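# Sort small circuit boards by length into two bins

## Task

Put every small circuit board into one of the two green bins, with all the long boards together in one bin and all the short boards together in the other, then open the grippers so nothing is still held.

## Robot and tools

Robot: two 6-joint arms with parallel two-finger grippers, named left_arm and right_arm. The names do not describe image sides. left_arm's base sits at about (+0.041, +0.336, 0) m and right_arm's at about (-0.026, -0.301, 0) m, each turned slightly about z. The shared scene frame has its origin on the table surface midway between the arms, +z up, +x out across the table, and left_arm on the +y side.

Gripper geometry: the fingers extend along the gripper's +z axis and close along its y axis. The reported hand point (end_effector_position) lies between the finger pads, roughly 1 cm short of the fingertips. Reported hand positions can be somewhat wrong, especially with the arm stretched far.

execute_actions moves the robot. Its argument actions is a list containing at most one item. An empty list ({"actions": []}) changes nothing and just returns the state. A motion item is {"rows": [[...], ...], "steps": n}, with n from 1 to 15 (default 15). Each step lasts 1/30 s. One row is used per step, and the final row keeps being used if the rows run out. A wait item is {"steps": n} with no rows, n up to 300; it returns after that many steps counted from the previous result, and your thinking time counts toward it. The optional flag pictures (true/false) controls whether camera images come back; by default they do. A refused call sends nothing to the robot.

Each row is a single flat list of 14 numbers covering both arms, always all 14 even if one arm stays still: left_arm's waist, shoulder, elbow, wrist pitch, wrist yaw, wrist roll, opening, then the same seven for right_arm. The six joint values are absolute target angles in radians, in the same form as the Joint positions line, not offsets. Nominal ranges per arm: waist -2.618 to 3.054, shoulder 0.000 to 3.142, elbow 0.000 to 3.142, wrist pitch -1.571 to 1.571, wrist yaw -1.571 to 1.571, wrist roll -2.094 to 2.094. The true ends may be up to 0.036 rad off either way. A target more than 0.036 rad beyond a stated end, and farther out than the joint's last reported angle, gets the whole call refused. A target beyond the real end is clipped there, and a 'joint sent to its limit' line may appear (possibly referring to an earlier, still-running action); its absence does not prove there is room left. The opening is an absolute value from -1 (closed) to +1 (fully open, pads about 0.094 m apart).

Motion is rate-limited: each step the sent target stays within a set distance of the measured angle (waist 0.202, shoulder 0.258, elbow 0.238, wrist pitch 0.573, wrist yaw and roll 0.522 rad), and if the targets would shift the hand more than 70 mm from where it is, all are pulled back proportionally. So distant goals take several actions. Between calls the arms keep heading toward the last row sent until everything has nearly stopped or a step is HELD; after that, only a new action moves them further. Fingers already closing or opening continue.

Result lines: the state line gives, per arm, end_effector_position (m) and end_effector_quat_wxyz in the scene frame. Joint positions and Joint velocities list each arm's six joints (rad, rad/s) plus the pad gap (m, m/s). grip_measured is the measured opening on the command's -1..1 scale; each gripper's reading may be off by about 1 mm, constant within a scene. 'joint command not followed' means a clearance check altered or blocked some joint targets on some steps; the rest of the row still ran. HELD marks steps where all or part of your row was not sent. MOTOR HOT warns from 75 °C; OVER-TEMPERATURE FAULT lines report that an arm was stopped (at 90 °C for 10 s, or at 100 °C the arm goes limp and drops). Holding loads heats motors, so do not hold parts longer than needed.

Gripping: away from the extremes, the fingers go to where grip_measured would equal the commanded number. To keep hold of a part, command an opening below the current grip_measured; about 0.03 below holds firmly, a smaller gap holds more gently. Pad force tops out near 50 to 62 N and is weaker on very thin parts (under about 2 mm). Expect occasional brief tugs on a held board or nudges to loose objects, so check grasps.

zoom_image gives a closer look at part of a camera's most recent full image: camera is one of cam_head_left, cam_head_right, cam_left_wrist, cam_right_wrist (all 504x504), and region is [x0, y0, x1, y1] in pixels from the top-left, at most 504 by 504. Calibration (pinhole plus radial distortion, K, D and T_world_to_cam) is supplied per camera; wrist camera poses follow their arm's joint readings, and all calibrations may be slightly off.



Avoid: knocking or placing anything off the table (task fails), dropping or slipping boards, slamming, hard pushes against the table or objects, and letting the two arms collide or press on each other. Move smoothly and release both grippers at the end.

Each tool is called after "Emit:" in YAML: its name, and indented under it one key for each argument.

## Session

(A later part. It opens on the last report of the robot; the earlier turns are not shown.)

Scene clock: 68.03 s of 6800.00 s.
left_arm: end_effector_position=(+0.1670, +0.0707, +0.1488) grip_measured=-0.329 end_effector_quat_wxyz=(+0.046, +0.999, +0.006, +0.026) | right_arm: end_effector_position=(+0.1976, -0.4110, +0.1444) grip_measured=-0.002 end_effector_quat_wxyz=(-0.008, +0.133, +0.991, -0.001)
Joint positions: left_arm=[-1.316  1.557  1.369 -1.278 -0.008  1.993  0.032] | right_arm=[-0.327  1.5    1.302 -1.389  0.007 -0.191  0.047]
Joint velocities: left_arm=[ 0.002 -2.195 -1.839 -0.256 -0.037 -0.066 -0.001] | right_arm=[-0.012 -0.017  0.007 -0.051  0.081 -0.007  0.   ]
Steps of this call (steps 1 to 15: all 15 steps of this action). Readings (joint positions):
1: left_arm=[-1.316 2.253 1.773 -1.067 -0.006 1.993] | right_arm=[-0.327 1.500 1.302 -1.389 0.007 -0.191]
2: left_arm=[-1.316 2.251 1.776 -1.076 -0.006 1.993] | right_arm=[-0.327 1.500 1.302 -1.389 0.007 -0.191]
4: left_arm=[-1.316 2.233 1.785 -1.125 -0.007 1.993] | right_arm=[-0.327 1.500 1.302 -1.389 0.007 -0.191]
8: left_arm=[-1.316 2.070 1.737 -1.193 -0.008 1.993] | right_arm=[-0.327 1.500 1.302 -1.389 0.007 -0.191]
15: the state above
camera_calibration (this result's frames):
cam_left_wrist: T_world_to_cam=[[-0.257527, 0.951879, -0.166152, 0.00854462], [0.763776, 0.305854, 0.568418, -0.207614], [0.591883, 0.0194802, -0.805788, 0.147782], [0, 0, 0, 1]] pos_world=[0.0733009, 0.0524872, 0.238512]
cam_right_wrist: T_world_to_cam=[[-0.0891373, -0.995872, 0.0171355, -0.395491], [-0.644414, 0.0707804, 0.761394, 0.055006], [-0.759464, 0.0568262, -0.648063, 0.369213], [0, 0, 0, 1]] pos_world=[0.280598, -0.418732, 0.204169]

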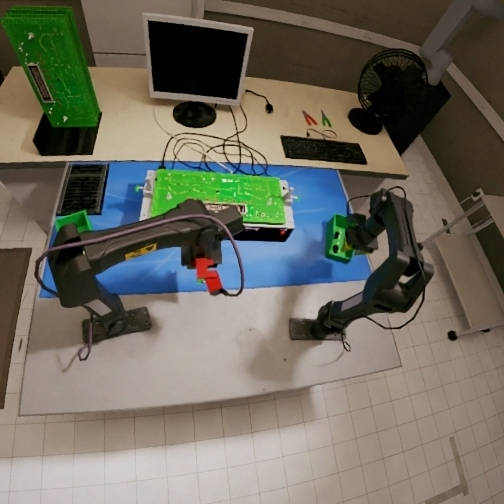

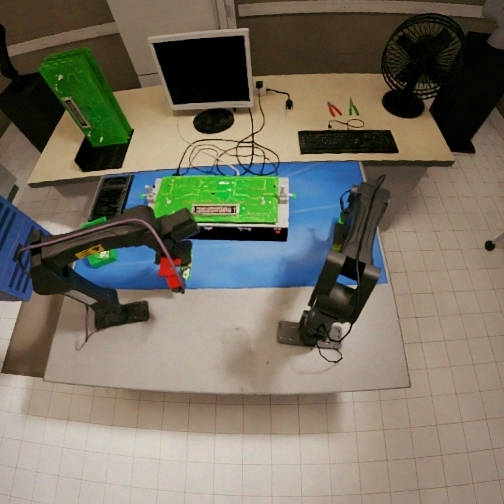

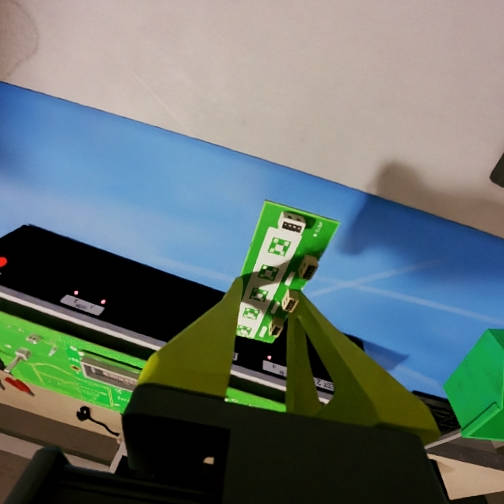

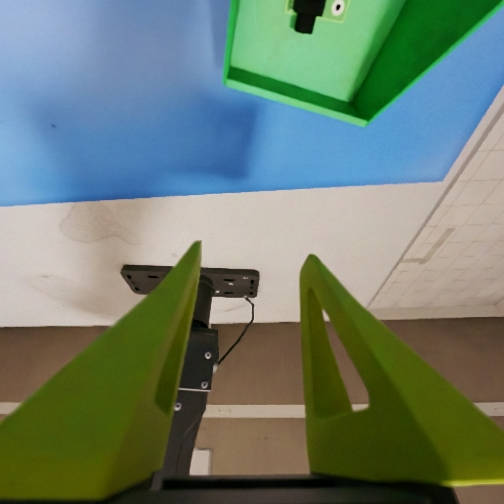

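Emit:
execute_actions:
  actions:
    - {"rows":[[0.25,1.36,1.17,-1.39,0,0.1,-0.35,-0.335,1.5,1.3,-1.37,0,-0.2,0]]}
  pictures: false

Emit:
execute_actions:
  actions:
    - {"steps":5}
  pictures: false

Emit:
execute_actions:
  actions:
    - {"rows":[[0.25,1.64,1.43,-1.36,0,0.1,-0.35,-0.335,1.5,1.3,-1.37,0,-0.2,0]]}
  pictures: false

Emit:
execute_actions:
  actions:
    - {"rows":[[0.25,1.70,1.27,-1.13,0,0.1,-0.35,-0.335,1.5,1.3,-1.37,0,-0.2,0],[0.25,1.70,1.27,-1.13,0,0.1,-0.35,-0.335,1.5,1.3,-1.37,0,-0.2,0],[0.25,1.70,1.27,-1.13,0,0.1,-0.35,-0.335,1.5,1.3,-1.37,0,-0.2,0],[0.25,1.70,1.27,-1.13,0,0.1,-0.35,-0.335,1.5,1.3,-1.37,0,-0.2,0],[0.25,1.72,1.14,-0.97,0,0.1,-0.35,-0.335,1.5,1.3,-1.37,0,-0.2,0]]}
  pictures: false

Emit:
execute_actions:
  actions:
    - {"steps":8}
  pictures: false

Emit:
execute_actions:
  actions:
    - {"rows":[[0.25,1.72,1.14,-0.97,0,0.1,-0.1,-0.335,1.5,1.3,-1.37,0,-0.2,0],[0.25,1.72,1.14,-0.97,0,0.1,-0.1,-0.335,1.5,1.3,-1.37,0,-0.2,0],[0.25,1.72,1.14,-0.97,0,0.1,-0.1,-0.335,1.5,1.3,-1.37,0,-0.2,0],[0.25,1.72,1.14,-0.97,0,0.1,-0.1,-0.335,1.5,1.3,-1.37,0,-0.2,0],[0.25,1.72,1.14,-0.97,0,0.1,-0.1,-0.335,1.5,1.3,-1.37,0,-0.2,0],[0.25,1.69,1.27,-1.16,0,0.1,-0.1,-0.335,1.5,1.3,-1.37,0,-0.2,0],[0.25,1.69,1.27,-1.16,0,0.1,-0.1,-0.335,1.5,1.3,-1.37,0,-0.2,0],[0.25,1.69,1.27,-1.16,0,0.1,-0.1,-0.335,1.5,1.3,-1.37,0,-0.2,0],[0.25,1.64,1.43,-1.38,0,0.1,-0.1,-0.335,1.5,1.3,-1.37,0,-0.2,0]]}
  pictures: false

Emit:
execute_actions:
  actions:
    - {"steps":8}

Scene clock: 72.70 s of 6800.00 s.
left_arm: end_effector_position=(+0.2604, +0.3181, +0.1469) grip_measured=-0.333 end_effector_quat_wxyz=(+0.012, +0.314, +0.949, +0.005) | right_arm: end_effector_position=(+0.1976, -0.4110, +0.1444) grip_measured=-0.002 end_effector_quat_wxyz=(-0.008, +0.133, +0.991, -0.001)
Joint positions: left_arm=[-0.27   1.351  1.186 -1.381 -0.004  0.549  0.031] | right_arm=[-0.327  1.5    1.302 -1.389  0.007 -0.191  0.047]
Joint velocities: left_arm=[ 2.073 -0.007 -0.002  0.066  0.037 -2.835  0.   ] | right_arm=[-0.007  0.007  0.007 -0.022 -0.051  0.066 -0.   ]
Steps of this call (steps 1 to 30: the robot went on to your last target; steps 31 to 90: nothing new was sent; then 1.17 s passed at rest; steps 91 to 105: all 15 steps of this action). Readings (joint positions):
91: left_arm=[-1.291 1.351 1.186 -1.387 0.004 1.924] | right_arm=[-0.327 1.500 1.302 -1.389 0.007 -0.191]
92: left_arm=[-1.230 1.351 1.186 -1.386 0.009 1.825] | right_arm=[-0.327 1.500 1.302 -1.389 0.007 -0.191]
94: left_arm=[-1.082 1.351 1.186 -1.382 0.004 1.629] | right_arm=[-0.327 1.500 1.302 -1.389 0.007 -0.191]
98: left_arm=[-0.787 1.351 1.186 -1.381 -0.002 1.236] | right_arm=[-0.327 1.500 1.302 -1.389 0.007 -0.191]
105: the state above

Scene clock: 72.87 s of 6800.00 s.
left_arm: end_effector_position=(+0.2522, +0.3987, +0.1469) grip_measured=-0.333 end_effector_quat_wxyz=(+0.012, -0.014, +1.000, +0.004) | right_arm: end_effector_position=(+0.1976, -0.4110, +0.1444) grip_measured=-0.002 end_effector_quat_wxyz=(-0.008, +0.133, +0.991, -0.001)
Joint positions: left_arm=[ 0.101  1.351  1.186 -1.381 -0.002  0.251  0.031] | right_arm=[-0.327  1.5    1.302 -1.389  0.007 -0.191  0.047]
Joint velocities: left_arm=[ 2.107 -0.002 -0.002 -0.007 -0.007 -0.96  -0.   ] | right_arm=[-0.022 -0.012 -0.002 -0.022  0.007  0.022  0.001]
Steps of this call (steps 1 to 5: the robot went on to your last target). Readings (joint positions):
1: left_arm=[-0.195 1.351 1.186 -1.381 -0.004 0.461] | right_arm=[-0.327 1.500 1.302 -1.389 0.007 -0.191]
2: left_arm=[-0.121 1.351 1.186 -1.381 -0.003 0.390] | right_arm=[-0.327 1.500 1.302 -1.389 0.007 -0.191]
4: left_arm=[0.027 1.351 1.186 -1.381 -0.003 0.287] | right_arm=[-0.327 1.500 1.302 -1.389 0.007 -0.191]
5: the state above

Scene clock: 73.37 s of 6800.00 s.
left_arm: end_effector_position=(+0.3020, +0.4587, +0.1311) grip_measured=-0.333 end_effector_quat_wxyz=(-0.015, -0.159, +0.987, -0.001) | right_arm: end_effector_position=(+0.1976, -0.4110, +0.1444) grip_measured=-0.002 end_effector_quat_wxyz=(-0.008, +0.133, +0.991, -0.001)
Joint positions: left_arm=[ 0.253  1.659  1.41  -1.351 -0.005  0.113  0.031] | right_arm=[-0.327  1.5    1.302 -1.389  0.007 -0.191  0.047]
Joint velocities: left_arm=[-0.012  0.012 -0.012 -0.007 -0.037 -0.007 -0.001] | right_arm=[ 0.007  0.002 -0.022 -0.022  0.022 -0.037  0.001]
Steps of this call (steps 1 to 15: all 15 steps of this action). Readings (joint positions):
1: left_arm=[0.167 1.381 1.217 -1.405 -0.006 0.223] | right_arm=[-0.327 1.500 1.302 -1.389 0.007 -0.191]
2: left_arm=[0.211 1.445 1.286 -1.434 -0.010 0.199] | right_arm=[-0.327 1.500 1.302 -1.389 0.007 -0.191]
4: left_arm=[0.249 1.572 1.391 -1.392 -0.011 0.164] | right_arm=[-0.327 1.500 1.302 -1.389 0.007 -0.191]
8: left_arm=[0.253 1.662 1.410 -1.349 -0.008 0.131] | right_arm=[-0.327 1.500 1.302 -1.389 0.007 -0.191]
15: the state above

Scene clock: 73.87 s of 6800.00 s.
left_arm: end_effector_position=(+0.3031, +0.4590, +0.0436) grip_measured=-0.333 end_effector_quat_wxyz=(-0.019, -0.161, +0.987, -0.003) | right_arm: end_effector_position=(+0.1976, -0.4110, +0.1444) grip_measured=-0.002 end_effector_quat_wxyz=(-0.008, +0.133, +0.991, -0.001)
Joint positions: left_arm=[ 0.253  1.732  1.139 -1.016 -0.004  0.108  0.031] | right_arm=[-0.327  1.5    1.302 -1.389  0.007 -0.191  0.047]
Joint velocities: left_arm=[ 0.017 -0.007  0.007  0.242 -0.022 -0.007  0.   ] | right_arm=[-0.002 -0.017 -0.002 -0.066 -0.007 -0.066 -0.001]
Steps of this call (steps 1 to 15: all 15 steps of this action). Readings (joint positions):
1: left_arm=[0.253 1.659 1.392 -1.325 -0.005 0.111] | right_arm=[-0.327 1.500 1.302 -1.389 0.007 -0.191]
2: left_arm=[0.253 1.657 1.363 -1.284 -0.005 0.111] | right_arm=[-0.327 1.500 1.302 -1.389 0.007 -0.191]
4: left_arm=[0.253 1.678 1.310 -1.234 -0.005 0.110] | right_arm=[-0.327 1.500 1.302 -1.389 0.007 -0.191]
8: left_arm=[0.253 1.714 1.167 -1.092 -0.004 0.109] | right_arm=[-0.327 1.500 1.302 -1.389 0.007 -0.191]
15: the state above

Scene clock: 74.13 s of 6800.00 s.
left_arm: end_effector_position=(+0.3079, +0.4612, +0.0435) grip_measured=-0.333 end_effector_quat_wxyz=(-0.009, -0.161, +0.987, -0.000) | right_arm: end_effector_position=(+0.1976, -0.4110, +0.1444) grip_measured=-0.002 end_effector_quat_wxyz=(-0.008, +0.133, +0.991, -0.001)
Joint positions: left_arm=[ 0.253  1.732  1.139 -0.995 -0.004  0.108  0.031] | right_arm=[-0.327  1.5    1.302 -1.389  0.007 -0.191  0.047]
Joint velocities: left_arm=[ 0.002  0.002  0.002  0.037  0.022  0.022 -0.   ] | right_arm=[ 0.007 -0.002 -0.007  0.051  0.007 -0.037 -0.   ]
Steps of this call (steps 1 to 8: the robot went on to your last target). Readings (joint positions):
1: left_arm=[0.253 1.732 1.139 -1.011 -0.004 0.108] | right_arm=[-0.327 1.500 1.302 -1.389 0.007 -0.191]
2: left_arm=[0.253 1.732 1.139 -1.006 -0.004 0.108] | right_arm=[-0.327 1.500 1.302 -1.389 0.007 -0.191]
4: left_arm=[0.253 1.732 1.139 -1.001 -0.004 0.108] | right_arm=[-0.327 1.500 1.302 -1.389 0.007 -0.191]
8: the state above

Scene clock: 74.63 s of 6800.00 s.
left_arm: end_effector_position=(+0.3200, +0.4667, +0.1413) grip_measured=-0.103 end_effector_quat_wxyz=(+0.036, -0.161, +0.986, +0.012) | right_arm: end_effector_position=(+0.1976, -0.4110, +0.1444) grip_measured=-0.002 end_effector_quat_wxyz=(-0.008, +0.133, +0.991, -0.001)
Joint positions: left_arm=[ 0.253  1.635  1.423 -1.283 -0.004  0.108  0.042] | right_arm=[-0.327  1.5    1.302 -1.389  0.007 -0.191  0.047]
Joint velocities: left_arm=[ 0.002 -0.242  0.11  -0.491  0.037  0.007  0.   ] | right_arm=[-0.002 -0.012 -0.012 -0.022  0.007 -0.037 -0.   ]
Steps of this call (steps 1 to 15: all 15 steps of this action). Readings (joint positions):
1: left_arm=[0.253 1.732 1.139 -0.994 -0.004 0.108] | right_arm=[-0.327 1.500 1.302 -1.389 0.007 -0.191]
2: left_arm=[0.253 1.732 1.139 -0.994 -0.004 0.108] | right_arm=[-0.327 1.500 1.302 -1.389 0.007 -0.191]
4: left_arm=[0.253 1.732 1.139 -0.993 -0.004 0.108] | right_arm=[-0.327 1.500 1.302 -1.389 0.007 -0.191]
8: left_arm=[0.253 1.727 1.201 -1.075 -0.004 0.108] | right_arm=[-0.327 1.500 1.302 -1.389 0.007 -0.191]
15: the state above

Scene clock: 74.90 s of 6800.00 s.
left_arm: end_effector_position=(+0.3035, +0.4591, +0.1416) grip_measured=-0.103 end_effector_quat_wxyz=(+0.002, -0.161, +0.987, +0.002) | right_arm: end_effector_position=(+0.1976, -0.4110, +0.1444) grip_measured=-0.002 end_effector_quat_wxyz=(-0.008, +0.133, +0.991, -0.001)
Joint positions: left_arm=[ 0.253  1.633  1.424 -1.357 -0.004  0.108  0.042] | right_arm=[-0.327  1.5    1.302 -1.389  0.007 -0.191  0.047]
Joint velocities: left_arm=[-0.007 -0.002  0.002 -0.051 -0.007 -0.022  0.001] | right_arm=[ 0.002 -0.007 -0.002  0.022 -0.066  0.051  0.001]
Steps of this call (steps 1 to 8: the robot went on to your last target). Readings (joint positions):
1: left_arm=[0.253 1.630 1.424 -1.298 -0.004 0.108] | right_arm=[-0.327 1.500 1.302 -1.389 0.007 -0.191]
2: left_arm=[0.253 1.630 1.424 -1.313 -0.004 0.108] | right_arm=[-0.327 1.500 1.302 -1.389 0.007 -0.191]
4: left_arm=[0.253 1.633 1.424 -1.336 -0.004 0.108] | right_arm=[-0.327 1.500 1.302 -1.389 0.007 -0.191]
8: the state above
camera_calibration (this result's frames):
cam_left_wrist: T_world_to_cam=[[0.546619, -0.834647, -0.0676182, 0.234934], [-0.677962, -0.488505, 0.5493, 0.378408], [-0.491503, -0.254415, -0.832885, 0.512001], [0, 0, 0, 1]] pos_world=[0.379777, 0.511202, 0.234464]
cam_right_wrist: T_world_to_cam=[[-0.0891373, -0.995872, 0.0171355, -0.395491], [-0.644414, 0.0707804, 0.761394, 0.055006], [-0.759464, 0.0568262, -0.648063, 0.369213], [0, 0, 0, 1]] pos_world=[0.280598, -0.418732, 0.204169]

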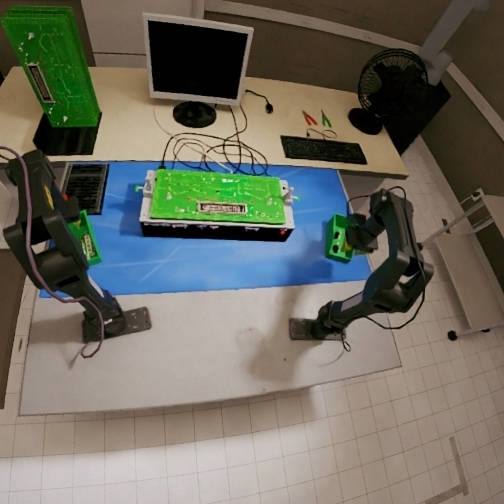

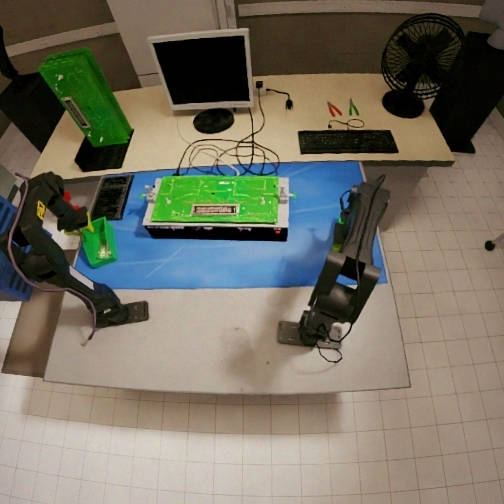

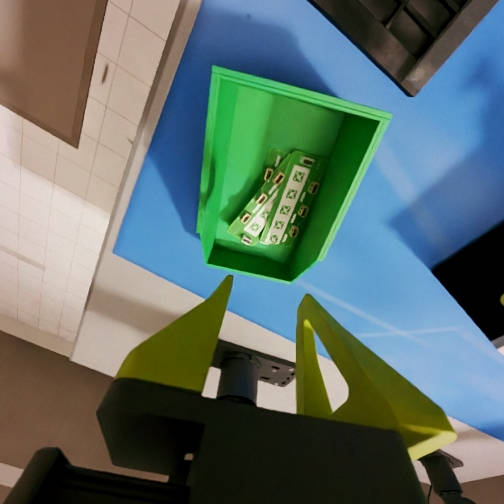

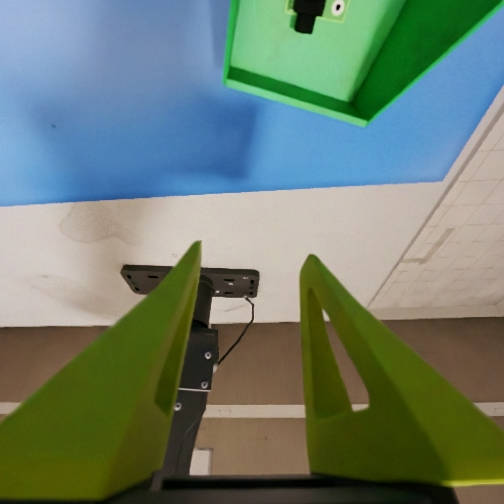

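Emit:
finished_scene:
  scene: 1

The scene is finished: the task was done.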